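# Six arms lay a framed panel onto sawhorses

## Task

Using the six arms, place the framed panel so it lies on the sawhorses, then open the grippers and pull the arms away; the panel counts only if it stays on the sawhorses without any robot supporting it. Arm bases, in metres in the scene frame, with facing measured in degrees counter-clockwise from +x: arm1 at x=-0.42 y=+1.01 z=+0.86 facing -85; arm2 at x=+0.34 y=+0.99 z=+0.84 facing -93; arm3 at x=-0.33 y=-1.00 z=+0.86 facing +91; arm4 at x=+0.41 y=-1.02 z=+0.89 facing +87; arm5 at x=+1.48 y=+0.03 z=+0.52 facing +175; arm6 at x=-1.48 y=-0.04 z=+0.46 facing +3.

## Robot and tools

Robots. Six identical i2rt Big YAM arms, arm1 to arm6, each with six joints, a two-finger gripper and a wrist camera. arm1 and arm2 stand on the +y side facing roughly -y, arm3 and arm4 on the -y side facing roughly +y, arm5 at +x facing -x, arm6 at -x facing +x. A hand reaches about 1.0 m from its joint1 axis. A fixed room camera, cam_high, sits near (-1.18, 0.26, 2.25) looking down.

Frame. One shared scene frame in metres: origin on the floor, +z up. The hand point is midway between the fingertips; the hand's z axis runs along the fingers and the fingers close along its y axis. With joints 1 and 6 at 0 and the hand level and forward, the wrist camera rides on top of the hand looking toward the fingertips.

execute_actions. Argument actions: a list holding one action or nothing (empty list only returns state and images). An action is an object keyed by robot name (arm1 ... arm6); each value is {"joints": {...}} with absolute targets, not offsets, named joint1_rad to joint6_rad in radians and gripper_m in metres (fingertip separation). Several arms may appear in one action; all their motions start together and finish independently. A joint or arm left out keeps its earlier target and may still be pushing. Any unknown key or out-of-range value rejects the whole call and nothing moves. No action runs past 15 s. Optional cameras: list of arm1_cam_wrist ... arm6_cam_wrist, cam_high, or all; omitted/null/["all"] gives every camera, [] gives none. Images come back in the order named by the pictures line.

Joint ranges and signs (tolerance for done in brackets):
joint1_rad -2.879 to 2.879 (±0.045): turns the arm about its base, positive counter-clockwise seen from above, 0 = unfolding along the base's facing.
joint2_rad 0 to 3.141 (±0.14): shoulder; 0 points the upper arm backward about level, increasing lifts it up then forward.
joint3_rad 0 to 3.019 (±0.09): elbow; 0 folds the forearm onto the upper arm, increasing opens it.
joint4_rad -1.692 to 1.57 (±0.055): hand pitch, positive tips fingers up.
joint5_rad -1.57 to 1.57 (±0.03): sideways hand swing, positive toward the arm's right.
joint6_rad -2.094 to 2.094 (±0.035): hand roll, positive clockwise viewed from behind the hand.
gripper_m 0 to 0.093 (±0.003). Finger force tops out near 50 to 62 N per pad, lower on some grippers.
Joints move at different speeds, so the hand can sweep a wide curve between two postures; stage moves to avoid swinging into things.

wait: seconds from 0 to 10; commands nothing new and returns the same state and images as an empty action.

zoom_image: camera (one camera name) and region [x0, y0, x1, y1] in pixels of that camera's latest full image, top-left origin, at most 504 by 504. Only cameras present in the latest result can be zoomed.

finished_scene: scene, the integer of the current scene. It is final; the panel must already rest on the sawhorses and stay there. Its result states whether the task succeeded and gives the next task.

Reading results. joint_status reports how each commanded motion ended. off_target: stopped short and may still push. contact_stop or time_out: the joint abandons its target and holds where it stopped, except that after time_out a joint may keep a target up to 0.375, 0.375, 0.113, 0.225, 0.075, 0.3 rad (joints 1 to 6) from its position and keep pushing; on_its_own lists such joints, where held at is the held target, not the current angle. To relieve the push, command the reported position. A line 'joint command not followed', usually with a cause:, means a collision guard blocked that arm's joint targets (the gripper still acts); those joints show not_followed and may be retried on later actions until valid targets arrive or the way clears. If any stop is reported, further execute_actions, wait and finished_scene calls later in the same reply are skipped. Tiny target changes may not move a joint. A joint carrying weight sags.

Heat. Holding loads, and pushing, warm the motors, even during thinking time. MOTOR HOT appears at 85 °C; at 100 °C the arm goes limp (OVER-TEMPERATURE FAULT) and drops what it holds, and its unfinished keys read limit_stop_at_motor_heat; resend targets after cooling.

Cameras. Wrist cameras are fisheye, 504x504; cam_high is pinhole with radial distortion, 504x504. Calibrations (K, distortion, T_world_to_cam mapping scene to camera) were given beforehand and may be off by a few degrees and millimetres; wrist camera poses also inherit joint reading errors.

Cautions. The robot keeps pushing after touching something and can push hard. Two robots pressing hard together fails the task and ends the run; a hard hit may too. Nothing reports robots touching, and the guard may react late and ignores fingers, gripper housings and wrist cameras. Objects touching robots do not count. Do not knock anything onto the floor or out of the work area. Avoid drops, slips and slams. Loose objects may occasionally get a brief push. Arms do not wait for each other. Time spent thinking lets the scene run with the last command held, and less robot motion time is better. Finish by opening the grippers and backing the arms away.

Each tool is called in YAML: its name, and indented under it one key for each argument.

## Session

execute_actions:
  actions: []

Scene clock: 0.00 s.
arm1.joint_positions: joint1_rad=+0.086 joint2_rad=+0.563 joint3_rad=+1.416 joint4_rad=-1.169 joint5_rad=-0.218 joint6_rad=+0.073 gripper_m=+0.094
arm1.joint_status: not commanded
arm1.hand: x=-0.3457 y=+0.8011 z=+1.4669 quat_wxyz=(-0.515, -0.492, -0.639, +0.289) (m; scene frame)
arm2.joint_positions: joint1_rad=-0.289 joint2_rad=+0.543 joint3_rad=+1.456 joint4_rad=-1.476 joint5_rad=+0.013 joint6_rad=-0.017 gripper_m=+0.094
arm2.joint_status: not commanded
arm2.hand: x=+0.2806 y=+0.8290 z=+1.3994 quat_wxyz=(-0.270, -0.712, -0.507, +0.404) (m; scene frame)
arm3.joint_positions: joint1_rad=-0.025 joint2_rad=+0.534 joint3_rad=+1.369 joint4_rad=-1.285 joint5_rad=-0.026 joint6_rad=+0.121 gripper_m=+0.094
arm3.joint_status: not commanded
arm3.hand: x=-0.3334 y=-0.7857 z=+1.4190 quat_wxyz=(-0.344, +0.567, -0.633, -0.399) (m; scene frame)
arm4.joint_positions: joint1_rad=-0.185 joint2_rad=+0.451 joint3_rad=+1.439 joint4_rad=-1.225 joint5_rad=-0.087 joint6_rad=+0.427 gripper_m=+0.095
arm4.joint_status: not commanded
arm4.hand: x=+0.4373 y=-0.8598 z=+1.5097 quat_wxyz=(-0.367, +0.368, -0.695, -0.497) (m; scene frame)
arm5.joint_positions: joint1_rad=+0.387 joint2_rad=+0.508 joint3_rad=+1.369 joint4_rad=-1.134 joint5_rad=+0.122 joint6_rad=-0.048 gripper_m=+0.095
arm5.joint_status: not commanded
arm5.hand: x=+1.2628 y=-0.0047 z=+1.1151 quat_wxyz=(+0.034, +0.793, +0.100, -0.600) (m; scene frame)
arm6.joint_positions: joint1_rad=+0.207 joint2_rad=+0.429 joint3_rad=+1.437 joint4_rad=-1.363 joint5_rad=+0.282 joint6_rad=+0.315 gripper_m=+0.095
arm6.joint_status: not commanded
arm6.hand: x=-1.3326 y=-0.0475 z=+1.0479 quat_wxyz=(-0.575, -0.104, -0.810, -0.048) (m; scene frame)
pictures: arm1_cam_wrist, arm2_cam_wrist, arm3_cam_wrist, arm4_cam_wrist, arm5_cam_wrist, arm6_cam_wrist, cam_high
camera_calibration (this result's frames):
arm1_cam_wrist: T_world_to_cam=[[-0.930784, -0.345282, -0.120091, 0.125086], [-0.214245, 0.781396, -0.586106, 0.166341], [0.296211, -0.519809, -0.801285, 1.81652], [0, 0, 0, 1]] pos_world=[-0.386007, 0.857456, 1.56807]
arm2_cam_wrist: T_world_to_cam=[[-0.941666, 0.335176, 0.0303669, -0.050449], [0.299035, 0.874689, -0.381442, -0.268343], [-0.154412, -0.35011, -0.923894, 1.74695], [0, 0, 0, 1]] pos_world=[0.302488, 0.863252, 1.51318]
arm3_cam_wrist: T_world_to_cam=[[0.992221, -0.0180352, -0.123175, 0.494938], [-0.0732184, -0.884761, -0.460258, -0.0594156], [-0.100679, 0.465696, -0.879199, 1.70201], [0, 0, 0, 1]] pos_world=[-0.324082, -0.83626, 1.53002]
arm4_cam_wrist: T_world_to_cam=[[0.879436, -0.221583, -0.4213, 0.0599529], [-0.448113, -0.683943, -0.575687, 0.482026], [-0.160583, 0.69507, -0.700779, 1.84858], [0, 0, 0, 1]] pos_world=[0.460128, -0.941932, 1.5982]
arm5_cam_wrist: T_world_to_cam=[[-0.2169, 0.973723, 0.069418, 0.198717], [0.754543, 0.212345, -0.620947, -0.251765], [-0.619371, -0.0823044, -0.780773, 1.77335], [0, 0, 0, 1]] pos_world=[1.33143, 0.00592003, 1.21445]
arm6_cam_wrist: T_world_to_cam=[[-0.1251, -0.973437, -0.191754, -0.00856946], [-0.815622, 0.210947, -0.53876, -0.509471], [0.564899, 0.0890001, -0.820346, 1.74124], [0, 0, 0, 1]] pos_world=[-1.40023, -0.0558411, 1.15229]
Images, in order (width x height): arm1_cam_wrist 504x504, arm2_cam_wrist 504x504, arm3_cam_wrist 504x504, arm4_cam_wrist 504x504, arm5_cam_wrist 504x504, arm6_cam_wrist 504x504, cam_high 504x504.

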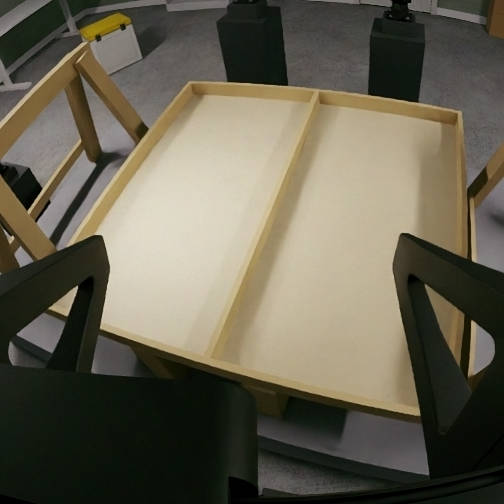

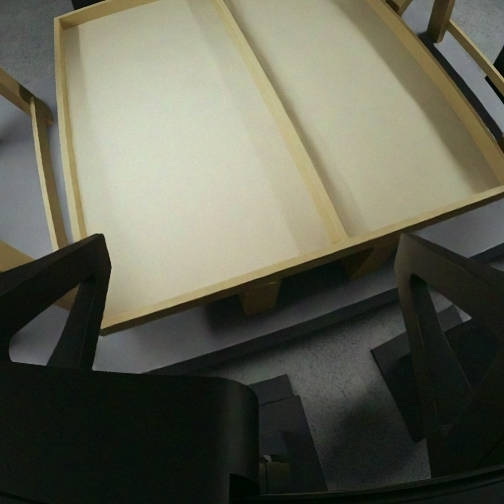

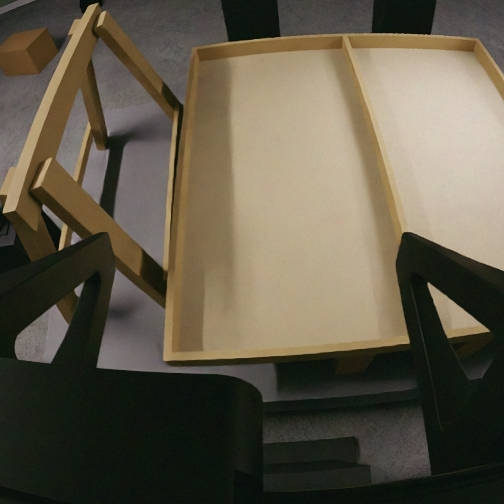

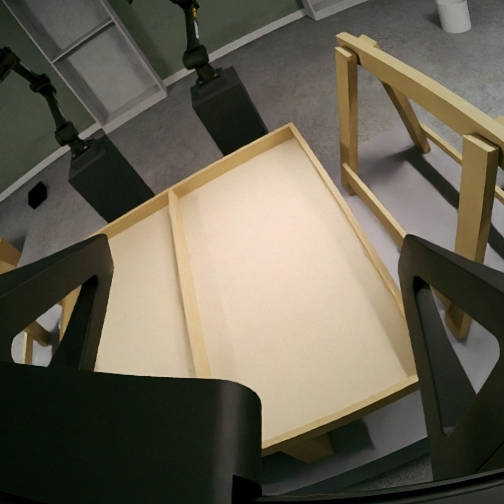

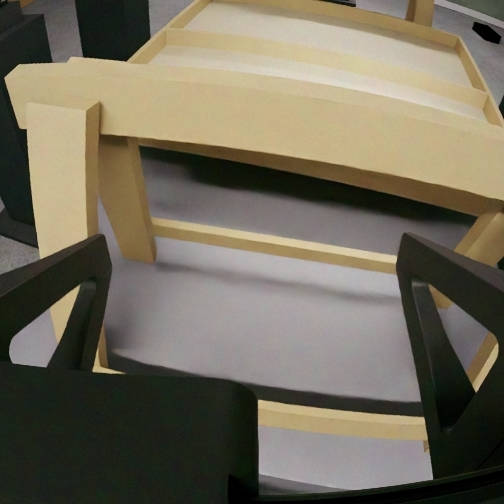

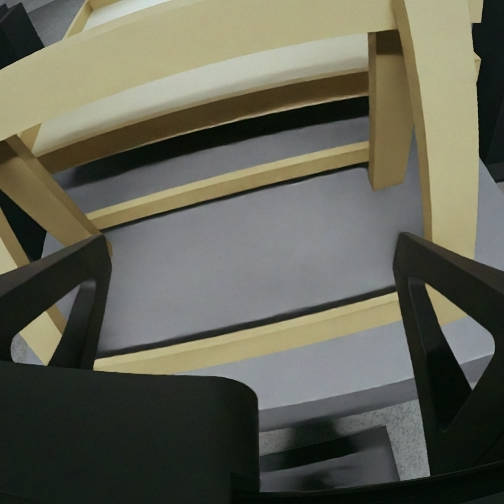

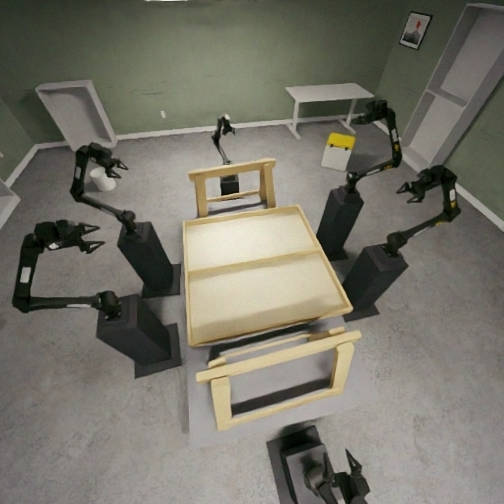

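execute_actions:
  actions:
    - {"arm1":{"joints":{"joint1_rad":-0.087,"joint2_rad":2.154,"joint3_rad":0.93,"joint4_rad":-0.335,"joint5_rad":0,"joint6_rad":1.57}},"arm2":{"joints":{"joint1_rad":0.052,"joint2_rad":2.04,"joint3_rad":0.87,"joint4_rad":-0.385,"joint5_rad":0,"joint6_rad":1.57}},"arm3":{"joints":{"joint1_rad":-0.017,"joint2_rad":2.078,"joint3_rad":0.83,"joint4_rad":-0.31,"joint5_rad":0,"joint6_rad":1.57}},"arm4":{"joints":{"joint1_rad":0.052,"joint2_rad":2.172,"joint3_rad":0.893,"joint4_rad":-0.28,"joint5_rad":0,"joint6_rad":1.57}},"arm5":{"joints":{"joint1_rad":-0.05,"joint2_rad":0.7,"joint3_rad":0.19,"joint4_rad":0.2,"joint5_rad":-0.1,"joint6_rad":-0.09}},"arm6":{"joints":{"joint1_rad":0.3,"joint2_rad":0.6,"joint3_rad":0.16,"joint4_rad":0.0,"joint5_rad":0.26,"joint6_rad":0.24}}}
  cameras: ["arm1_cam_wrist","arm2_cam_wrist","arm3_cam_wrist","arm4_cam_wrist"]

Scene clock: 4.07 s.
arm1.joint_positions: joint1_rad=-0.083 joint2_rad=+2.151 joint3_rad=+0.931 joint4_rad=-0.342 joint5_rad=-0.004 joint6_rad=+1.562 gripper_m=+0.094
arm1.joint_status: all done
arm1.hand: x=-0.4160 y=+0.5903 z=+0.6694 quat_wxyz=(-0.005, -1.000, -0.006, -0.003) (m; scene frame)
arm2.joint_positions: joint1_rad=+0.052 joint2_rad=+2.054 joint3_rad=+0.870 joint4_rad=-0.401 joint5_rad=+0.001 joint6_rad=+1.557 gripper_m=+0.094
arm2.joint_status: all done
arm2.hand: x=+0.3361 y=+0.5910 z=+0.6795 quat_wxyz=(+0.005, -1.000, -0.006, +0.003) (m; scene frame)
arm3.joint_positions: joint1_rad=-0.025 joint2_rad=+2.080 joint3_rad=+0.828 joint4_rad=-0.322 joint5_rad=-0.004 joint6_rad=+1.562 gripper_m=+0.094
arm3.joint_status: all done
arm3.hand: x=-0.3249 y=-0.6171 z=+0.6788 quat_wxyz=(+0.000, +0.001, -1.000, +0.007) (m; scene frame)
arm4.joint_positions: joint1_rad=+0.042 joint2_rad=+2.168 joint3_rad=+0.890 joint4_rad=-0.298 joint5_rad=-0.001 joint6_rad=+1.560 gripper_m=+0.095
arm4.joint_status: all done
arm4.hand: x=+0.4184 y=-0.6210 z=+0.6849 quat_wxyz=(+0.001, -0.001, -1.000, +0.004) (m; scene frame)
arm5.joint_positions: joint1_rad=-0.046 joint2_rad=+0.706 joint3_rad=+0.180 joint4_rad=+0.183 joint5_rad=-0.097 joint6_rad=-0.081 gripper_m=+0.095
arm5.joint_status: all done
arm5.hand: x=+1.1351 y=+0.0600 z=+0.6682 quat_wxyz=(-0.016, +0.821, +0.006, -0.571) (m; scene frame)
arm6.joint_positions: joint1_rad=+0.288 joint2_rad=+0.611 joint3_rad=+0.164 joint4_rad=-0.016 joint5_rad=+0.262 joint6_rad=+0.255 gripper_m=+0.095
arm6.joint_status: all done
arm6.hand: x=-1.1676 y=+0.0249 z=+0.5886 quat_wxyz=(-0.530, -0.034, -0.846, -0.045) (m; scene frame)
pictures: arm1_cam_wrist, arm2_cam_wrist, arm3_cam_wrist, arm4_cam_wrist
camera_calibration (this result's frames):
arm1_cam_wrist: T_world_to_cam=[[-0.0288357, 0.999584, 0.0000802105, -0.60802], [0.804322, 0.0231552, 0.593742, -0.0698306], [0.593493, 0.0171855, -0.804656, 0.897671], [0, 0, 0, 1]] pos_world=[-0.494128, 0.593957, 0.763826]
arm2_cam_wrist: T_world_to_cam=[[-0.0177461, 0.999804, 0.00880762, -0.58518], [0.816649, 0.00941166, 0.577057, -0.665228], [0.576861, 0.0174332, -0.816656, 0.471171], [0, 0, 0, 1]] pos_world=[0.261073, 0.583112, 0.773813]
arm3_cam_wrist: T_world_to_cam=[[0.00306853, -0.999957, -0.00878845, -0.6066], [-0.810005, -0.00763917, 0.586373, -0.658844], [-0.586415, 0.00531939, -0.809994, 0.48466], [0, 0, 0, 1]] pos_world=[-0.247594, -0.614184, 0.773569]
arm4_cam_wrist: T_world_to_cam=[[0.00212947, -0.99998, -0.00588225, -0.618882], [-0.809901, -0.00517496, 0.586544, -0.061126], [-0.586563, 0.00351501, -0.809896, 0.925015], [0, 0, 0, 1]] pos_world=[0.494391, -0.622437, 0.781378]
Images, in order (width x height): arm1_cam_wrist 504x504, arm2_cam_wrist 504x504, arm3_cam_wrist 504x504, arm4_cam_wrist 504x504.

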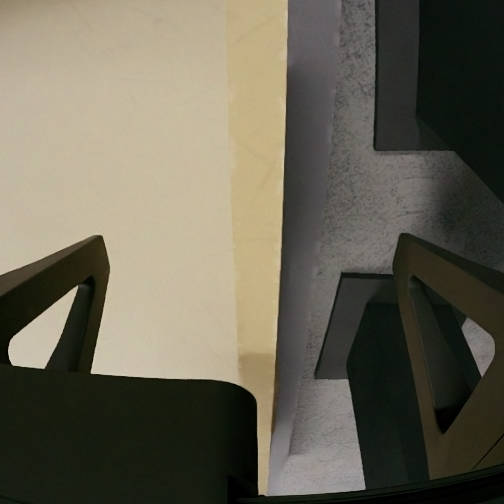

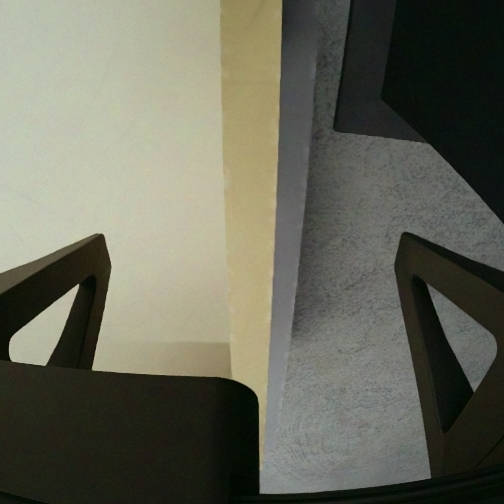

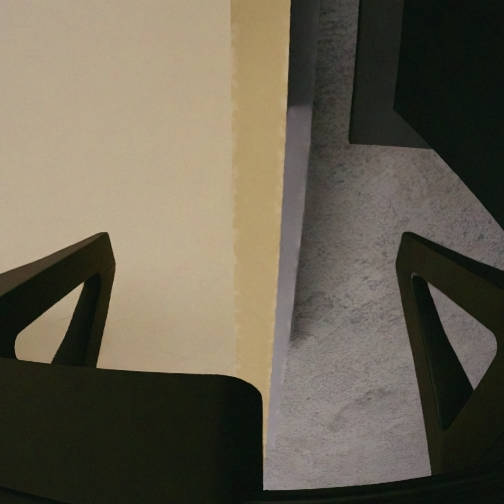

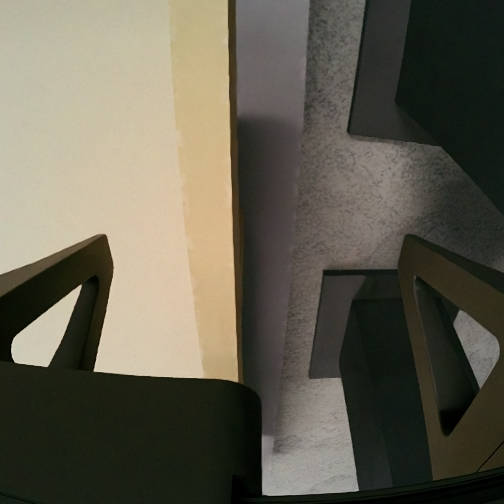

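execute_actions:
  actions:
    - {"arm1":{"joints":{"joint2_rad":2.255,"joint3_rad":0.962,"joint4_rad":-0.27}},"arm2":{"joints":{"joint2_rad":2.14,"joint3_rad":0.895,"joint4_rad":-0.31}},"arm3":{"joints":{"joint2_rad":2.185,"joint3_rad":0.86,"joint4_rad":-0.235}},"arm4":{"joints":{"joint2_rad":2.29,"joint3_rad":0.98,"joint4_rad":-0.25}},"arm5":{"joints":{"joint2_rad":1.72,"joint4_rad":0.5}},"arm6":{"joints":{"joint2_rad":1.245,"joint4_rad":0.1}}}
  cameras: []

execute_actions:
  actions:
    - {"arm1":{"joints":{"joint2_rad":2.385,"joint3_rad":1.0,"joint4_rad":-0.185}},"arm2":{"joints":{"joint2_rad":2.26,"joint3_rad":0.926,"joint4_rad":-0.21}},"arm3":{"joints":{"joint2_rad":2.312,"joint3_rad":0.896,"joint4_rad":-0.14}},"arm4":{"joints":{"joint2_rad":2.412,"joint3_rad":1.023,"joint4_rad":-0.17}},"arm5":{"joints":{"joint4_rad":0.70}},"arm6":{"joints":{"joint4_rad":0.29}}}

Scene clock: 6.30 s.
arm1.joint_positions: joint1_rad=-0.083 joint2_rad=+2.245 joint3_rad=+0.948 joint4_rad=-0.276 joint5_rad=-0.004 joint6_rad=+1.563 gripper_m=+0.094
arm1.joint_status: all done
arm1.hand: x=-0.4160 y=+0.5961 z=+0.6343 quat_wxyz=(+0.001, -1.000, -0.006, -0.003) (m; scene frame)
arm2.joint_positions: joint1_rad=+0.052 joint2_rad=+2.152 joint3_rad=+0.878 joint4_rad=-0.325 joint5_rad=+0.001 joint6_rad=+1.557 gripper_m=+0.094
arm2.joint_status: all done
arm2.hand: x=+0.3359 y=+0.5981 z=+0.6433 quat_wxyz=(+0.012, -1.000, -0.005, +0.003) (m; scene frame)
arm3.joint_positions: joint1_rad=-0.025 joint2_rad=+2.184 joint3_rad=+0.853 joint4_rad=-0.245 joint5_rad=-0.003 joint6_rad=+1.562 gripper_m=+0.094
arm3.joint_status: all done
arm3.hand: x=-0.3247 y=-0.6174 z=+0.6434 quat_wxyz=(-0.001, +0.000, -1.000, +0.008) (m; scene frame)
arm4.joint_positions: joint1_rad=+0.042 joint2_rad=+2.277 joint3_rad=+0.977 joint4_rad=-0.261 joint5_rad=-0.001 joint6_rad=+1.560 gripper_m=+0.095
arm4.joint_status: all done
arm4.hand: x=+0.4186 y=-0.5976 z=+0.6514 quat_wxyz=(+0.001, -0.001, -1.000, -0.003) (m; scene frame)
arm5.joint_positions: joint1_rad=-0.046 joint2_rad=+1.718 joint3_rad=+0.180 joint4_rad=+0.486 joint5_rad=-0.097 joint6_rad=-0.081 gripper_m=+0.095
arm5.joint_status: all done
arm5.hand: x=+1.1981 y=+0.0498 z=+0.4161 quat_wxyz=(+0.025, +0.967, -0.011, -0.254) (m; scene frame)
arm6.joint_positions: joint1_rad=+0.288 joint2_rad=+1.235 joint3_rad=+0.164 joint4_rad=+0.087 joint5_rad=+0.262 joint6_rad=+0.255 gripper_m=+0.095
arm6.joint_status: all done
arm6.hand: x=-1.1989 y=+0.0138 z=+0.4329 quat_wxyz=(-0.310, +0.002, -0.950, +0.037) (m; scene frame)
pictures: none
No camera images: the call's "cameras" was empty. Leave "cameras" out to get every camera's image.

Scene clock: 7.27 s.
arm1.joint_positions: joint1_rad=-0.083 joint2_rad=+2.378 joint3_rad=+0.997 joint4_rad=-0.191 joint5_rad=-0.004 joint6_rad=+1.563 gripper_m=+0.094
arm1.joint_status: all done
arm1.hand: x=-0.4159 y=+0.5957 z=+0.5863 quat_wxyz=(+0.000, -1.000, -0.006, -0.003) (m; scene frame)
arm2.joint_positions: joint1_rad=+0.052 joint2_rad=+2.273 joint3_rad=+0.919 joint4_rad=-0.224 joint5_rad=+0.001 joint6_rad=+1.558 gripper_m=+0.094
arm2.joint_status: all done
arm2.hand: x=+0.3356 y=+0.5901 z=+0.6017 quat_wxyz=(+0.001, -1.000, -0.005, +0.003) (m; scene frame)
arm3.joint_positions: joint1_rad=-0.025 joint2_rad=+2.312 joint3_rad=+0.892 joint4_rad=-0.150 joint5_rad=-0.003 joint6_rad=+1.562 gripper_m=+0.094
arm3.joint_status: all done
arm3.hand: x=-0.3245 y=-0.6178 z=+0.5995 quat_wxyz=(-0.001, +0.000, -1.000, +0.005) (m; scene frame)
arm4.joint_positions: joint1_rad=+0.042 joint2_rad=+2.405 joint3_rad=+1.020 joint4_rad=-0.184 joint5_rad=-0.001 joint6_rad=+1.561 gripper_m=+0.095
arm4.joint_status: all done
arm4.hand: x=+0.4186 y=-0.6020 z=+0.6042 quat_wxyz=(+0.001, -0.001, -1.000, +0.001) (m; scene frame)
arm5.joint_positions: joint1_rad=-0.046 joint2_rad=+1.718 joint3_rad=+0.180 joint4_rad=+0.685 joint5_rad=-0.097 joint6_rad=-0.081 gripper_m=+0.095
arm5.joint_status: all done
arm5.hand: x=+1.1584 y=+0.0551 z=+0.4437 quat_wxyz=(+0.013, +0.938, -0.006, -0.348) (m; scene frame)
arm6.joint_positions: joint1_rad=+0.288 joint2_rad=+1.235 joint3_rad=+0.164 joint4_rad=+0.275 joint5_rad=+0.262 joint6_rad=+0.255 gripper_m=+0.095
arm6.joint_status: all done
arm6.hand: x=-1.1658 y=+0.0255 z=+0.4611 quat_wxyz=(-0.392, -0.011, -0.920, +0.007) (m; scene frame)
pictures: arm1_cam_wrist, arm2_cam_wrist, arm3_cam_wrist, arm4_cam_wrist, arm5_cam_wrist, arm6_cam_wrist, cam_high
camera_calibration (this result's frames):
arm1_cam_wrist: T_world_to_cam=[[-0.0277111, 0.99957, 0.00962126, -0.618518], [0.804366, 0.0165829, 0.593903, -0.0169015], [0.593488, 0.0241967, -0.804479, 0.826352], [0, 0, 0, 1]] pos_world=[-0.493974, 0.598537, 0.680772]
arm2_cam_wrist: T_world_to_cam=[[-0.016646, 0.999861, 0.00117242, -0.579476], [0.816679, 0.0129198, 0.576948, -0.621978], [0.576852, 0.0105613, -0.81678, 0.412057], [0, 0, 0, 1]] pos_world=[0.260614, 0.583079, 0.696088]
arm3_cam_wrist: T_world_to_cam=[[0.00232869, -0.999927, -0.0118365, -0.606455], [-0.810255, -0.00882379, 0.586012, -0.612616], [-0.586074, 0.00822592, -0.810216, 0.422744], [0, 0, 0, 1]] pos_world=[-0.247204, -0.615294, 0.694336]
arm4_cam_wrist: T_world_to_cam=[[0.00136474, -0.999918, -0.0127468, -0.595822], [-0.809956, -0.00858116, 0.586428, -0.0155117], [-0.586489, 0.00952402, -0.809901, 0.863321], [0, 0, 0, 1]] pos_world=[0.494578, -0.604129, 0.700707]
arm5_cam_wrist: T_world_to_cam=[[-0.0138787, 0.999214, -0.037134, -0.0248415], [0.995538, 0.0103421, -0.0937912, -1.10453], [-0.0933335, -0.03827, -0.994899, 0.672626], [0, 0, 0, 1]] pos_world=[1.16204, 0.0619866, 0.564677]
arm6_cam_wrist: T_world_to_cam=[[-0.0350122, -0.999284, 0.0143376, -0.0185218], [-0.985403, 0.0321273, -0.167176, -1.06964], [0.166596, -0.0199815, -0.985823, 0.77387], [0, 0, 0, 1]] pos_world=[-1.1836, 0.0313191, 0.584346]
Images, in order (width x height): arm1_cam_wrist 504x504, arm2_cam_wrist 504x504, arm3_cam_wrist 504x504, arm4_cam_wrist 504x504, arm5_cam_wrist 504x504, arm6_cam_wrist 504x504, cam_high 504x504.

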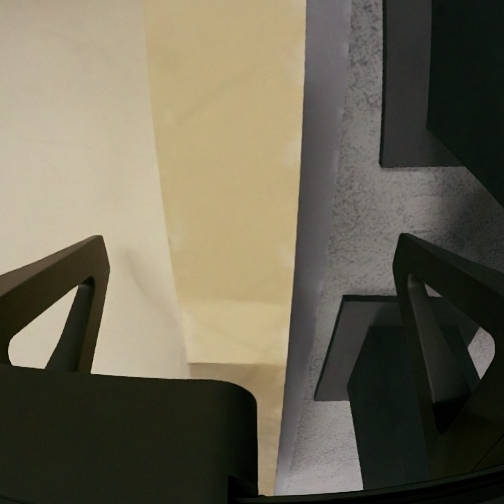

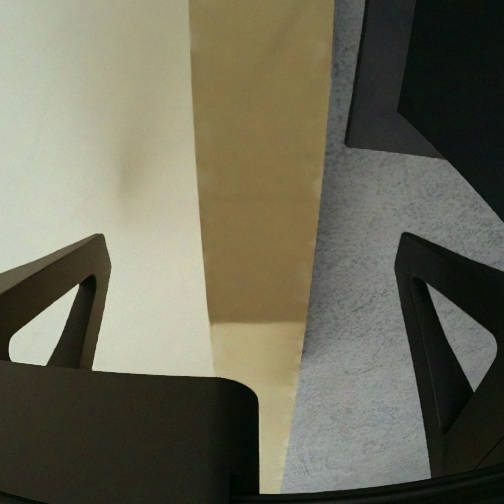

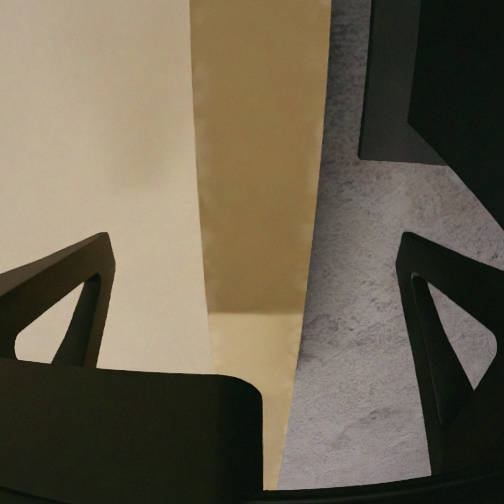

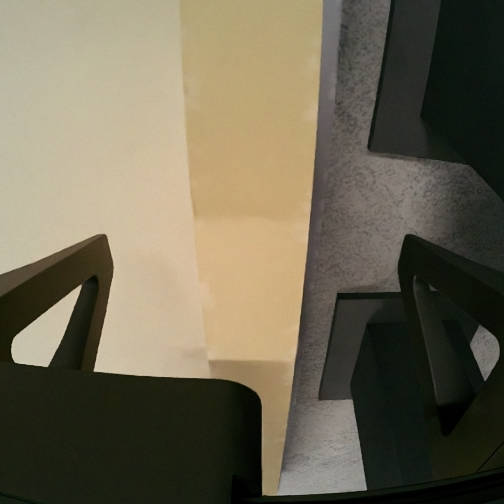

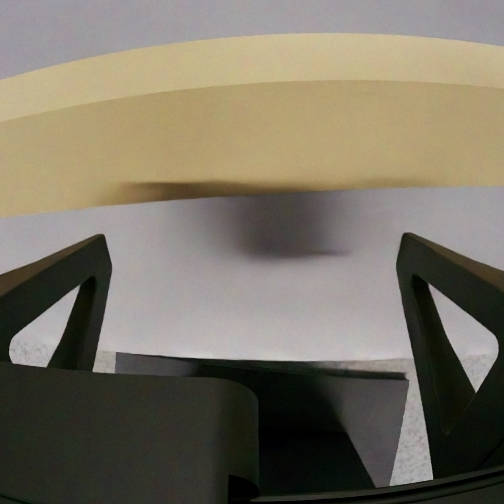

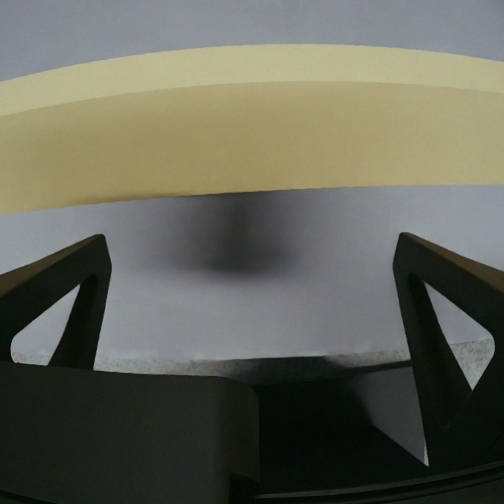

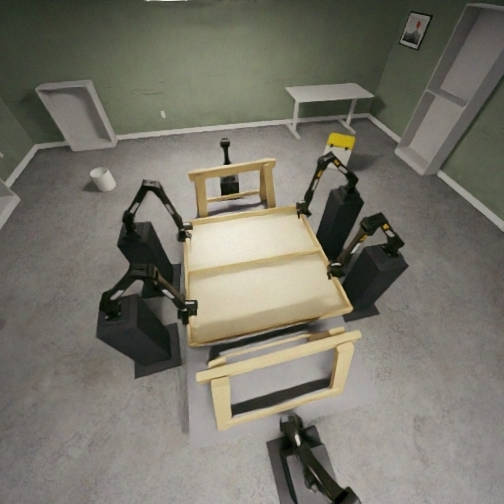

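execute_actions:
  actions:
    - {"arm1":{"joints":{"gripper_m":0}},"arm2":{"joints":{"gripper_m":0}},"arm3":{"joints":{"gripper_m":0}},"arm4":{"joints":{"gripper_m":0}},"arm5":{"joints":{"joint1_rad":-0.025,"joint2_rad":1.73,"joint3_rad":0.25,"joint4_rad":0.73,"joint5_rad":-0.08,"joint6_rad":-0.075}},"arm6":{"joints":{"joint1_rad":0.31,"joint2_rad":1.41,"joint3_rad":0.27,"joint4_rad":0.41}}}
  cameras: ["arm5_cam_wrist","arm6_cam_wrist"]

Scene clock: 9.70 s.
arm1.joint_positions: joint1_rad=-0.083 joint2_rad=+2.378 joint3_rad=+1.000 joint4_rad=-0.187 joint5_rad=-0.003 joint6_rad=+1.563 gripper_m=+0.018
arm1.joint_status: gripper_m off_target (ended at +0.018, target +0.000)
arm1.hand: x=-0.4160 y=+0.5931 z=+0.5865 quat_wxyz=(-0.003, -1.000, -0.006, -0.003) (m; scene frame)
arm2.joint_positions: joint1_rad=+0.052 joint2_rad=+2.273 joint3_rad=+0.919 joint4_rad=-0.222 joint5_rad=+0.001 joint6_rad=+1.559 gripper_m=+0.018
arm2.joint_status: gripper_m off_target (ended at +0.018, target +0.000)
arm2.hand: x=+0.3356 y=+0.5898 z=+0.6017 quat_wxyz=(+0.001, -1.000, -0.004, +0.003) (m; scene frame)
arm3.joint_positions: joint1_rad=-0.025 joint2_rad=+2.312 joint3_rad=+0.892 joint4_rad=-0.149 joint5_rad=-0.003 joint6_rad=+1.566 gripper_m=+0.018
arm3.joint_status: gripper_m off_target (ended at +0.018, target +0.000)
arm3.hand: x=-0.3244 y=-0.6176 z=+0.5995 quat_wxyz=(-0.001, -0.001, -1.000, +0.005) (m; scene frame)
arm4.joint_positions: joint1_rad=+0.042 joint2_rad=+2.405 joint3_rad=+1.021 joint4_rad=-0.183 joint5_rad=-0.001 joint6_rad=+1.561 gripper_m=+0.019
arm4.joint_status: gripper_m off_target (ended at +0.019, target +0.000)
arm4.hand: x=+0.4186 y=-0.6010 z=+0.6043 quat_wxyz=(+0.000, -0.001, -1.000, +0.000) (m; scene frame)
arm5.joint_positions: joint1_rad=-0.036 joint2_rad=+1.725 joint3_rad=+0.226 joint4_rad=+0.709 joint5_rad=-0.083 joint6_rad=-0.087 gripper_m=+0.095
arm5.joint_status: all done
arm5.hand: x=+1.1293 y=+0.0580 z=+0.4538 quat_wxyz=(+0.004, +0.926, +0.000, -0.377) (m; scene frame)
arm6.joint_positions: joint1_rad=+0.297 joint2_rad=+1.396 joint3_rad=+0.240 joint4_rad=+0.388 joint5_rad=+0.257 joint6_rad=+0.248 gripper_m=+0.095
arm6.joint_status: all done
arm6.hand: x=-1.1310 y=+0.0417 z=+0.4566 quat_wxyz=(-0.405, -0.005, -0.914, +0.000) (m; scene frame)
pictures: arm5_cam_wrist, arm6_cam_wrist
camera_calibration (this result's frames):
arm5_cam_wrist: T_world_to_cam=[[-0.0189443, 0.999717, -0.0144224, -0.0323933], [0.987711, 0.0164746, -0.155419, -1.03814], [-0.155138, -0.0171895, -0.987743, 0.745378], [0, 0, 0, 1]] pos_world=[1.14041, 0.0622998, 0.574428]
arm6_cam_wrist: T_world_to_cam=[[-0.0185681, -0.999811, 0.00574614, 0.0215688], [-0.981044, 0.0171102, -0.193031, -1.01923], [0.192896, -0.00922142, -0.981176, 0.791106], [0, 0, 0, 1]] pos_world=[-1.15211, 0.0462991, 0.579347]
Images, in order (width x height): arm5_cam_wrist 504x504, arm6_cam_wrist 504x504.

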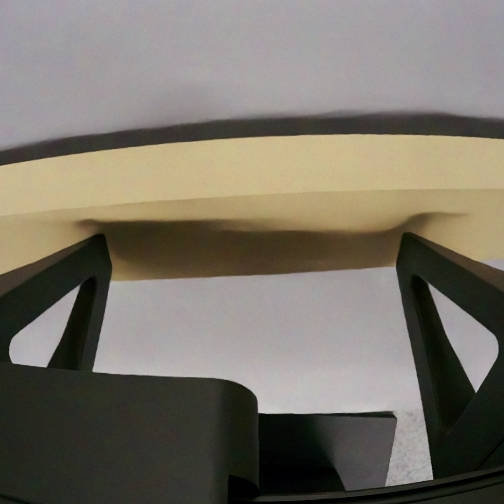

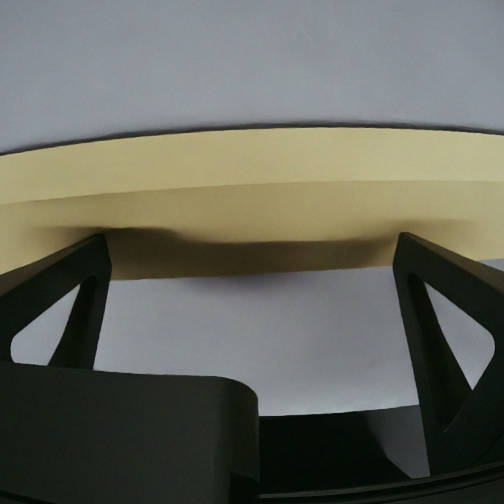

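execute_actions:
  actions:
    - {"arm1":{"joints":{"joint2_rad":2.024,"joint3_rad":0.904,"joint4_rad":-0.406}},"arm2":{"joints":{"joint2_rad":1.92,"joint3_rad":0.86,"joint4_rad":-0.465}},"arm3":{"joints":{"joint2_rad":1.938,"joint3_rad":0.806,"joint4_rad":-0.394}},"arm4":{"joints":{"joint2_rad":2.051,"joint3_rad":0.923,"joint4_rad":-0.397}},"arm5":{"joints":{"joint1_rad":0.005,"joint2_rad":1.765,"joint3_rad":0.48,"joint4_rad":0.72,"joint5_rad":-0.06,"joint6_rad":-0.06}}}
  cameras: ["arm5_cam_wrist"]

Scene clock: 12.07 s.
arm1.joint_positions: joint1_rad=-0.083 joint2_rad=+2.090 joint3_rad=+0.913 joint4_rad=-0.381 joint5_rad=-0.007 joint6_rad=+1.563 gripper_m=+0.018
arm1.joint_status: all done
arm1.hand: x=-0.4157 y=+0.5913 z=+0.6910 quat_wxyz=(-0.007, -1.000, -0.006, -0.004) (m; scene frame)
arm2.joint_positions: joint1_rad=+0.052 joint2_rad=+1.975 joint3_rad=+0.853 joint4_rad=-0.444 joint5_rad=+0.001 joint6_rad=+1.560 gripper_m=+0.018
arm2.joint_status: all done
arm2.hand: x=+0.3362 y=+0.5896 z=+0.7065 quat_wxyz=(-0.004, -1.000, -0.004, +0.004) (m; scene frame)
arm3.joint_positions: joint1_rad=-0.021 joint2_rad=+1.993 joint3_rad=+0.805 joint4_rad=-0.374 joint5_rad=-0.001 joint6_rad=+1.571 gripper_m=+0.018
arm3.joint_status: all done
arm3.hand: x=-0.3259 y=-0.6179 z=+0.7072 quat_wxyz=(-0.002, -0.002, -1.000, +0.001) (m; scene frame)
arm4.joint_positions: joint1_rad=+0.045 joint2_rad=+2.105 joint3_rad=+0.916 joint4_rad=-0.375 joint5_rad=-0.002 joint6_rad=+1.564 gripper_m=+0.019
arm4.joint_status: all done
arm4.hand: x=+0.4173 y=-0.6035 z=+0.7124 quat_wxyz=(+0.001, -0.001, -1.000, -0.002) (m; scene frame)
arm5.joint_positions: joint1_rad=+0.000 joint2_rad=+1.792 joint3_rad=+0.360 joint4_rad=+0.663 joint5_rad=-0.069 joint6_rad=-0.083 gripper_m=+0.095
arm5.joint_status: joint3_rad time_out (moved +0.134 of +0.254); joint4_rad time_out (moved -0.046 of +0.011); the others done
arm5.on_its_own: joint3_rad reads +0.360 and still pushes toward +0.473 since a time_out; joint4_rad reads +0.663 and still pushes toward +0.720 since a time_out
arm5.hand: x=+1.0755 y=+0.0522 z=+0.4504 quat_wxyz=(+0.004, +0.922, +0.012, -0.386) (m; scene frame)
arm6.joint_positions: joint1_rad=+0.297 joint2_rad=+1.396 joint3_rad=+0.240 joint4_rad=+0.388 joint5_rad=+0.257 joint6_rad=+0.248 gripper_m=+0.095
arm6.joint_status: not commanded
arm6.hand: x=-1.1310 y=+0.0417 z=+0.4566 quat_wxyz=(-0.405, -0.005, -0.914, +0.000) (m; scene frame)
pictures: arm5_cam_wrist
camera_calibration (this result's frames):
arm5_cam_wrist: T_world_to_cam=[[-0.0427157, 0.999076, -0.00479587, -0.00643421], [0.983638, 0.0412138, -0.175381, -0.97338], [-0.175022, -0.0122089, -0.984489, 0.753204], [0, 0, 0, 1]] pos_world=[1.08901, 0.0557408, 0.570777]
Images, in order (width x height): arm5_cam_wrist 504x504.

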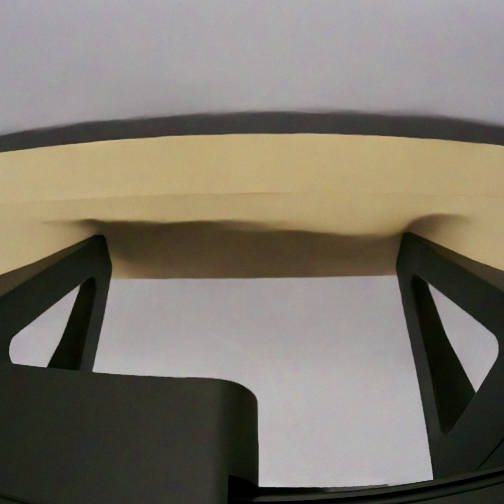

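execute_actions:
  actions:
    - {"arm1":{"joints":{"joint2_rad":1.733,"joint3_rad":0.918,"joint4_rad":-0.686}},"arm2":{"joints":{"joint2_rad":1.642,"joint3_rad":0.905,"joint4_rad":-0.766}},"arm3":{"joints":{"joint2_rad":1.637,"joint3_rad":0.835,"joint4_rad":-0.704}},"arm4":{"joints":{"joint2_rad":1.765,"joint3_rad":0.932,"joint4_rad":-0.67}},"arm5":{"joints":{"joint1_rad":0.055,"joint2_rad":1.87,"joint3_rad":0.71,"joint4_rad":0.58,"joint5_rad":-0.02,"joint6_rad":-0.04}},"arm6":{"joints":{"joint1_rad":0.245,"joint2_rad":1.52,"joint3_rad":0.53,"joint4_rad":0.41,"joint5_rad":0.215,"joint6_rad":0.2}}}
  cameras: ["arm5_cam_wrist","arm6_cam_wrist"]

Scene clock: 14.77 s.
arm1.joint_positions: joint1_rad=-0.083 joint2_rad=+1.807 joint3_rad=+0.910 joint4_rad=-0.656 joint5_rad=-0.004 joint6_rad=+1.563 gripper_m=+0.018
arm1.joint_status: all done
arm1.hand: x=-0.4161 y=+0.5909 z=+0.8025 quat_wxyz=(-0.009, -1.000, -0.006, -0.003) (m; scene frame)
arm2.joint_positions: joint1_rad=+0.052 joint2_rad=+1.689 joint3_rad=+0.863 joint4_rad=-0.731 joint5_rad=+0.005 joint6_rad=+1.561 gripper_m=+0.018
arm2.joint_status: all done
arm2.hand: x=+0.3359 y=+0.5935 z=+0.8168 quat_wxyz=(-0.009, -1.000, -0.003, +0.005) (m; scene frame)
arm3.joint_positions: joint1_rad=-0.021 joint2_rad=+1.693 joint3_rad=+0.819 joint4_rad=-0.677 joint5_rad=+0.001 joint6_rad=+1.573 gripper_m=+0.018
arm3.joint_status: all done
arm3.hand: x=-0.3260 y=-0.6153 z=+0.8184 quat_wxyz=(-0.003, -0.003, -1.000, -0.004) (m; scene frame)
arm4.joint_positions: joint1_rad=+0.045 joint2_rad=+1.824 joint3_rad=+0.911 joint4_rad=-0.648 joint5_rad=-0.002 joint6_rad=+1.565 gripper_m=+0.019
arm4.joint_status: all done
arm4.hand: x=+0.4171 y=-0.6018 z=+0.8230 quat_wxyz=(+0.001, -0.001, -1.000, -0.003) (m; scene frame)
arm5.joint_positions: joint1_rad=+0.044 joint2_rad=+1.902 joint3_rad=+0.613 joint4_rad=+0.518 joint5_rad=-0.023 joint6_rad=-0.056 gripper_m=+0.095
arm5.joint_status: joint3_rad time_out (moved +0.253 of +0.350); joint4_rad time_out (moved -0.145 of -0.083); the others done
arm5.on_its_own: joint3_rad reads +0.613 and still pushes toward +0.710 since a time_out; joint4_rad reads +0.518 and still pushes toward +0.580 since a time_out
arm5.hand: x=+0.9842 y=+0.0459 z=+0.4414 quat_wxyz=(-0.003, +0.923, +0.011, -0.384) (m; scene frame)
arm6.joint_positions: joint1_rad=+0.271 joint2_rad=+1.535 joint3_rad=+0.411 joint4_rad=+0.342 joint5_rad=+0.210 joint6_rad=+0.214 gripper_m=+0.095
arm6.joint_status: joint3_rad time_out (moved +0.170 of +0.290); joint4_rad time_out (moved -0.045 of +0.022); the others done
arm6.on_its_own: joint3_rad reads +0.411 and still pushes toward +0.523 since a time_out; joint4_rad reads +0.342 and still pushes toward +0.410 since a time_out
arm6.hand: x=-1.0716 y=+0.0603 z=+0.4539 quat_wxyz=(-0.394, +0.009, -0.919, -0.007) (m; scene frame)
pictures: arm5_cam_wrist, arm6_cam_wrist
camera_calibration (this result's frames):
arm5_cam_wrist: T_world_to_cam=[[-0.0350817, 0.999354, 0.00784718, -0.0171949], [0.984688, 0.0359063, -0.170586, -0.887802], [-0.170757, 0.00174259, -0.985312, 0.723828], [0, 0, 0, 1]] pos_world=[0.997204, 0.0478002, 0.561884]
arm6_cam_wrist: T_world_to_cam=[[0.0128617, -0.999907, 0.0045392, 0.0754574], [-0.985419, -0.0134453, -0.169611, -0.975316], [0.169656, -0.00229153, -0.985501, 0.753806], [0, 0, 0, 1]] pos_world=[-1.08995, 0.0640643, 0.577109]
Images, in order (width x height): arm5_cam_wrist 504x504, arm6_cam_wrist 504x504.

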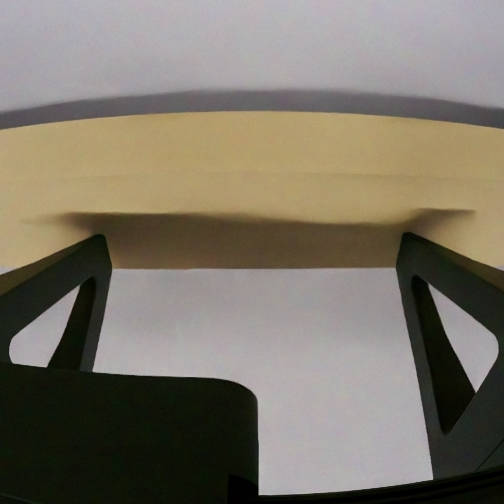

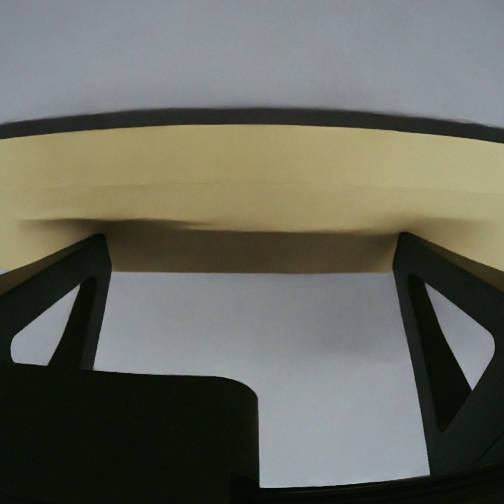

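execute_actions:
  actions:
    - {"arm1":{"joints":{"joint2_rad":1.507,"joint3_rad":1.047,"joint4_rad":-0.991}},"arm2":{"joints":{"joint2_rad":1.453,"joint3_rad":1.08,"joint4_rad":-1.078}},"arm3":{"joints":{"joint2_rad":1.42,"joint3_rad":0.985,"joint4_rad":-1.029}},"arm4":{"joints":{"joint2_rad":1.543,"joint3_rad":1.06,"joint4_rad":-0.972}},"arm5":{"joints":{"joint1_rad":0.075,"joint2_rad":1.965,"joint3_rad":0.955,"joint4_rad":0.425,"joint5_rad":0.0,"joint6_rad":-0.03}},"arm6":{"joints":{"joint1_rad":0.165,"joint2_rad":1.665,"joint3_rad":0.725,"joint4_rad":0.35,"joint5_rad":0.17,"joint6_rad":0.16}}}
  cameras: ["arm5_cam_wrist","arm6_cam_wrist","cam_high"]

Scene clock: 17.63 s.
arm1.joint_positions: joint1_rad=-0.080 joint2_rad=+1.596 joint3_rad=+0.989 joint4_rad=-0.937 joint5_rad=-0.007 joint6_rad=+1.565 gripper_m=+0.018
arm1.joint_status: all done
arm1.hand: x=-0.4148 y=+0.5903 z=+0.9078 quat_wxyz=(-0.014, -1.000, -0.007, -0.004) (m; scene frame)
arm2.joint_positions: joint1_rad=+0.052 joint2_rad=+1.505 joint3_rad=+0.989 joint4_rad=-1.053 joint5_rad=+0.001 joint6_rad=+1.562 gripper_m=+0.018
arm2.joint_status: joint3_rad time_out (moved +0.125 of +0.217); the others done
arm2.on_its_own: joint3_rad reads +0.989 and still pushes toward +1.080 since a time_out
arm2.hand: x=+0.3372 y=+0.5931 z=+0.9234 quat_wxyz=(-0.003, -1.000, -0.003, +0.004) (m; scene frame)
arm3.joint_positions: joint1_rad=-0.021 joint2_rad=+1.486 joint3_rad=+0.924 joint4_rad=-0.992 joint5_rad=-0.002 joint6_rad=+1.575 gripper_m=+0.018
arm3.joint_status: all done
arm3.hand: x=-0.3273 y=-0.6147 z=+0.9233 quat_wxyz=(-0.001, -0.004, -1.000, -0.003) (m; scene frame)
arm4.joint_positions: joint1_rad=+0.047 joint2_rad=+1.608 joint3_rad=+0.982 joint4_rad=-0.937 joint5_rad=-0.006 joint6_rad=+1.566 gripper_m=+0.019
arm4.joint_status: all done
arm4.hand: x=+0.4159 y=-0.6048 z=+0.9278 quat_wxyz=(+0.003, -0.001, -1.000, -0.002) (m; scene frame)
arm5.joint_positions: joint1_rad=+0.062 joint2_rad=+1.991 joint3_rad=+0.859 joint4_rad=+0.370 joint5_rad=-0.002 joint6_rad=-0.041 gripper_m=+0.095
arm5.joint_status: joint3_rad time_out (moved +0.246 of +0.342); the others done
arm5.on_its_own: joint3_rad reads +0.859 and still pushes toward +0.955 since a time_out
arm5.hand: x=+0.8977 y=+0.0421 z=+0.4449 quat_wxyz=(-0.006, +0.922, +0.008, -0.388) (m; scene frame)
arm6.joint_positions: joint1_rad=+0.194 joint2_rad=+1.669 joint3_rad=+0.640 joint4_rad=+0.305 joint5_rad=+0.162 joint6_rad=+0.169 gripper_m=+0.095
arm6.joint_status: all done
arm6.hand: x=-0.9768 y=+0.0595 z=+0.4695 quat_wxyz=(-0.415, +0.001, -0.910, -0.011) (m; scene frame)
pictures: arm5_cam_wrist, arm6_cam_wrist, cam_high
camera_calibration (this result's frames):
arm5_cam_wrist: T_world_to_cam=[[-0.0274284, 0.999552, 0.011973, -0.0251426], [0.983536, 0.0291252, -0.178347, -0.797059], [-0.178616, 0.00688415, -0.983895, 0.718718], [0, 0, 0, 1]] pos_world=[0.911621, 0.0433981, 0.565291]
arm6_cam_wrist: T_world_to_cam=[[0.00185908, -0.999949, -0.00994449, 0.06941], [-0.976351, 0.000334808, -0.216191, -0.849376], [0.216183, 0.0101112, -0.9763, 0.793531], [0, 0, 0, 1]] pos_world=[-1.00097, 0.0616673, 0.591787]
Images, in order (width x height): arm5_cam_wrist 504x504, arm6_cam_wrist 504x504, cam_high 504x504.

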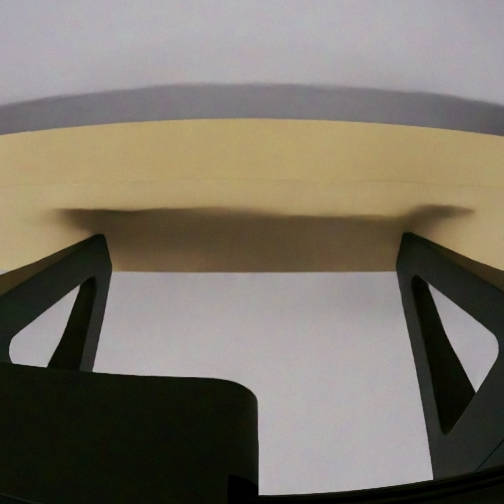

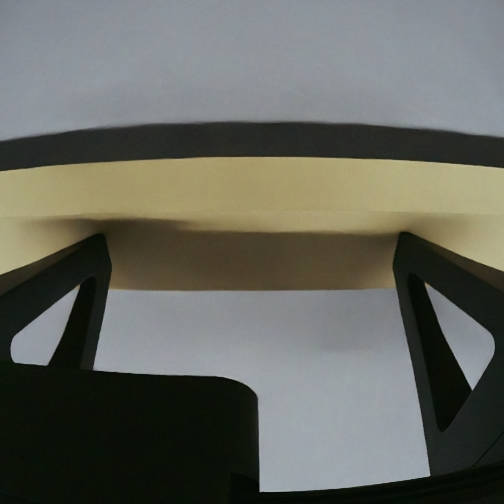

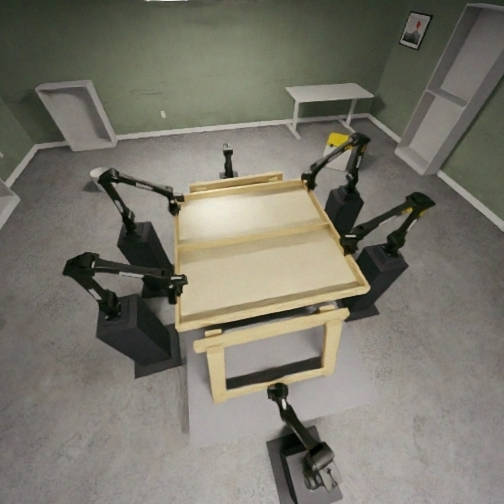

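execute_actions:
  actions:
    - {"arm1":{"joints":{"joint2_rad":1.35,"joint3_rad":1.30,"joint4_rad":-1.318}},"arm2":{"joints":{"joint2_rad":1.34,"joint3_rad":1.37,"joint4_rad":-1.405}},"arm3":{"joints":{"joint2_rad":1.284,"joint3_rad":1.255,"joint4_rad":-1.365}},"arm4":{"joints":{"joint2_rad":1.394,"joint3_rad":1.32,"joint4_rad":-1.298}},"arm6":{"joints":{"joint2_rad":1.71,"joint3_rad":0.66,"joint4_rad":0.31}}}
  cameras: ["arm6_cam_wrist","cam_high"]

Scene clock: 21.10 s.
arm1.joint_positions: joint1_rad=-0.079 joint2_rad=+1.454 joint3_rad=+1.190 joint4_rad=-1.282 joint5_rad=-0.009 joint6_rad=+1.568 gripper_m=+0.018
arm1.joint_status: joint3_rad time_out (moved +0.201 of +0.311); the others done
arm1.on_its_own: joint3_rad reads +1.190 and still pushes toward +1.300 since a time_out
arm1.hand: x=-0.4140 y=+0.5900 z=+1.0332 quat_wxyz=(-0.013, -1.000, -0.006, -0.006) (m; scene frame)
arm2.joint_positions: joint1_rad=+0.052 joint2_rad=+1.387 joint3_rad=+1.224 joint4_rad=-1.415 joint5_rad=+0.000 joint6_rad=+1.563 gripper_m=+0.018
arm2.joint_status: joint3_rad time_out (moved +0.236 of +0.381); the others done
arm2.on_its_own: joint3_rad reads +1.224 and still pushes toward +1.337 since a time_out
arm2.hand: x=+0.3381 y=+0.5962 z=+1.0522 quat_wxyz=(+0.001, -1.000, -0.002, +0.003) (m; scene frame)
arm3.joint_positions: joint1_rad=-0.021 joint2_rad=+1.363 joint3_rad=+1.150 joint4_rad=-1.345 joint5_rad=-0.001 joint6_rad=+1.575 gripper_m=+0.018
arm3.joint_status: joint3_rad time_out (moved +0.225 of +0.331); the others done
arm3.on_its_own: joint3_rad reads +1.150 and still pushes toward +1.255 since a time_out
arm3.hand: x=-0.3275 y=-0.6115 z=+1.0477 quat_wxyz=(-0.002, -0.004, -1.000, -0.001) (m; scene frame)
arm4.joint_positions: joint1_rad=+0.048 joint2_rad=+1.462 joint3_rad=+1.186 joint4_rad=-1.296 joint5_rad=-0.006 joint6_rad=+1.568 gripper_m=+0.019
arm4.joint_status: joint3_rad time_out (moved +0.204 of +0.338); the others done
arm4.on_its_own: joint3_rad reads +1.186 and still pushes toward +1.298 since a time_out
arm4.hand: x=+0.4155 y=-0.6040 z=+1.0553 quat_wxyz=(+0.003, -0.002, -1.000, +0.002) (m; scene frame)
arm5.joint_positions: joint1_rad=+0.062 joint2_rad=+1.991 joint3_rad=+0.859 joint4_rad=+0.370 joint5_rad=-0.002 joint6_rad=-0.041 gripper_m=+0.095
arm5.joint_status: not commanded
arm5.on_its_own: joint3_rad reads +0.859 and still pushes toward +0.955 since a time_out
arm5.hand: x=+0.8977 y=+0.0421 z=+0.4449 quat_wxyz=(-0.006, +0.922, +0.008, -0.388) (m; scene frame)
arm6.joint_positions: joint1_rad=+0.194 joint2_rad=+1.670 joint3_rad=+0.640 joint4_rad=+0.303 joint5_rad=+0.162 joint6_rad=+0.169 gripper_m=+0.095
arm6.joint_status: all done
arm6.hand: x=-0.9773 y=+0.0593 z=+0.4686 quat_wxyz=(-0.414, +0.001, -0.910, -0.011) (m; scene frame)
pictures: arm6_cam_wrist, cam_high
camera_calibration (this result's frames):
arm6_cam_wrist: T_world_to_cam=[[0.0015444, -0.999959, -0.00896757, 0.0684642], [-0.976974, 0.00040449, -0.213359, -0.851925], [0.213353, 0.00909059, -0.976933, 0.790343], [0, 0, 0, 1]] pos_world=[-1.00104, 0.0616213, 0.590961]
Images, in order (width x height): arm6_cam_wrist 504x504, cam_high 504x504.

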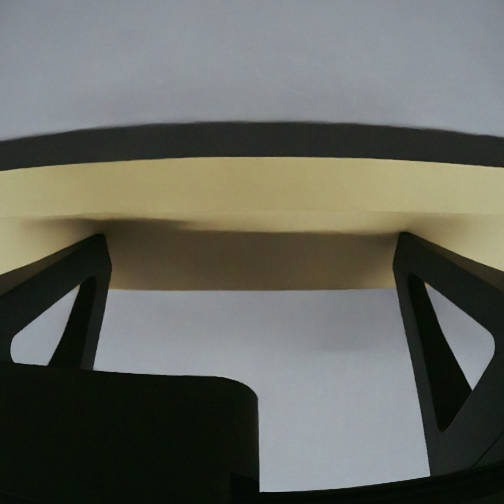

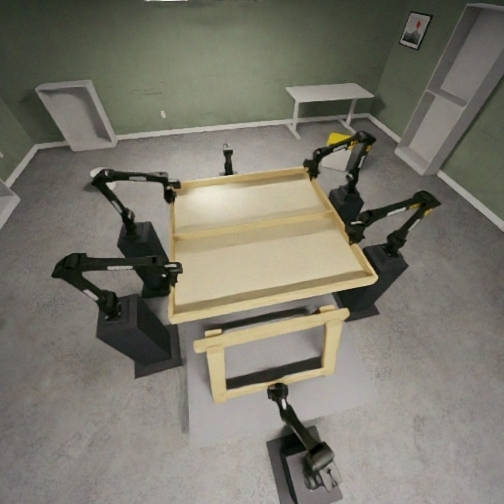

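execute_actions:
  actions:
    - {"arm5":{"joints":{"joint1_rad":0.08,"joint2_rad":2.065,"joint3_rad":1.21,"joint4_rad":0.25}},"arm6":{"joints":{"joint1_rad":0.115,"joint2_rad":1.85,"joint3_rad":0.96,"joint4_rad":0.255,"joint5_rad":0.14,"joint6_rad":0.13}}}
  cameras: ["arm5_cam_wrist","arm6_cam_wrist"]

Scene clock: 23.77 s.
arm1.joint_positions: joint1_rad=-0.079 joint2_rad=+1.454 joint3_rad=+1.190 joint4_rad=-1.282 joint5_rad=-0.009 joint6_rad=+1.568 gripper_m=+0.018
arm1.joint_status: not commanded
arm1.on_its_own: joint3_rad reads +1.190 and still pushes toward +1.300 since a time_out
arm1.hand: x=-0.4140 y=+0.5900 z=+1.0332 quat_wxyz=(-0.013, -1.000, -0.006, -0.006) (m; scene frame)
arm2.joint_positions: joint1_rad=+0.052 joint2_rad=+1.387 joint3_rad=+1.224 joint4_rad=-1.415 joint5_rad=+0.000 joint6_rad=+1.563 gripper_m=+0.018
arm2.joint_status: not commanded
arm2.on_its_own: joint3_rad reads +1.224 and still pushes toward +1.337 since a time_out
arm2.hand: x=+0.3381 y=+0.5962 z=+1.0522 quat_wxyz=(+0.001, -1.000, -0.002, +0.003) (m; scene frame)
arm3.joint_positions: joint1_rad=-0.021 joint2_rad=+1.363 joint3_rad=+1.150 joint4_rad=-1.345 joint5_rad=-0.001 joint6_rad=+1.575 gripper_m=+0.018
arm3.joint_status: not commanded
arm3.on_its_own: joint3_rad reads +1.150 and still pushes toward +1.255 since a time_out
arm3.hand: x=-0.3275 y=-0.6115 z=+1.0477 quat_wxyz=(-0.002, -0.004, -1.000, -0.001) (m; scene frame)
arm4.joint_positions: joint1_rad=+0.048 joint2_rad=+1.462 joint3_rad=+1.186 joint4_rad=-1.296 joint5_rad=-0.006 joint6_rad=+1.568 gripper_m=+0.019
arm4.joint_status: not commanded
arm4.on_its_own: joint3_rad reads +1.186 and still pushes toward +1.298 since a time_out
arm4.hand: x=+0.4155 y=-0.6040 z=+1.0553 quat_wxyz=(+0.003, -0.002, -1.000, +0.002) (m; scene frame)
arm5.joint_positions: joint1_rad=+0.066 joint2_rad=+2.085 joint3_rad=+1.114 joint4_rad=+0.199 joint5_rad=-0.001 joint6_rad=-0.040 gripper_m=+0.095
arm5.joint_status: joint3_rad time_out (moved +0.256 of +0.351); the others done
arm5.on_its_own: joint3_rad reads +1.114 and still pushes toward +1.210 since a time_out
arm5.hand: x=+0.8167 y=+0.0417 z=+0.4513 quat_wxyz=(-0.006, +0.923, +0.009, -0.383) (m; scene frame)
arm6.joint_positions: joint1_rad=+0.143 joint2_rad=+1.891 joint3_rad=+0.799 joint4_rad=+0.179 joint5_rad=+0.135 joint6_rad=+0.142 gripper_m=+0.095
arm6.joint_status: joint3_rad time_out (moved +0.158 of +0.320); joint4_rad time_out (moved -0.124 of -0.048); the others done
arm6.on_its_own: joint3_rad reads +0.799 and still pushes toward +0.911 since a time_out; joint4_rad reads +0.179 and still pushes toward +0.255 since a time_out
arm6.hand: x=-0.9498 y=+0.0428 z=+0.3932 quat_wxyz=(-0.327, +0.002, -0.945, +0.010) (m; scene frame)
pictures: arm5_cam_wrist, arm6_cam_wrist
camera_calibration (this result's frames):
arm5_cam_wrist: T_world_to_cam=[[-0.0294384, 0.9995, 0.0115027, -0.0251284], [0.985068, 0.0309623, -0.169361, -0.721662], [-0.169632, 0.00634527, -0.985487, 0.703897], [0, 0, 0, 1]] pos_world=[0.82955, 0.0429938, 0.571749]
arm6_cam_wrist: T_world_to_cam=[[-0.00958099, -0.99944, 0.0320534, 0.0245708], [-0.999566, 0.00867934, -0.0281515, -0.935813], [0.0278576, -0.0323092, -0.99909, 0.545217], [0, 0, 0, 1]] pos_world=[-0.950359, 0.0502948, 0.517588]
Images, in order (width x height): arm5_cam_wrist 504x504, arm6_cam_wrist 504x504.

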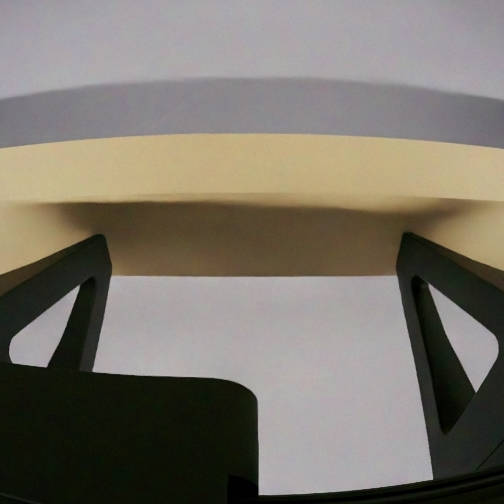

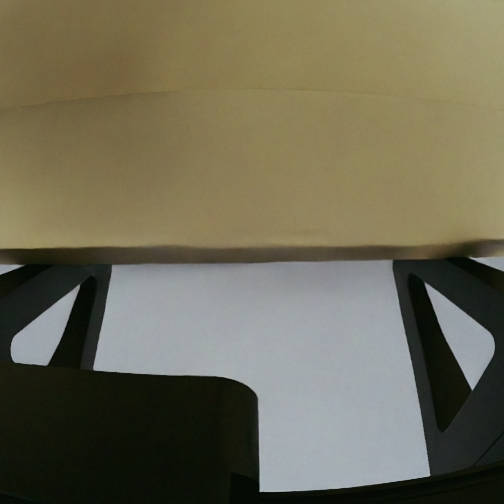

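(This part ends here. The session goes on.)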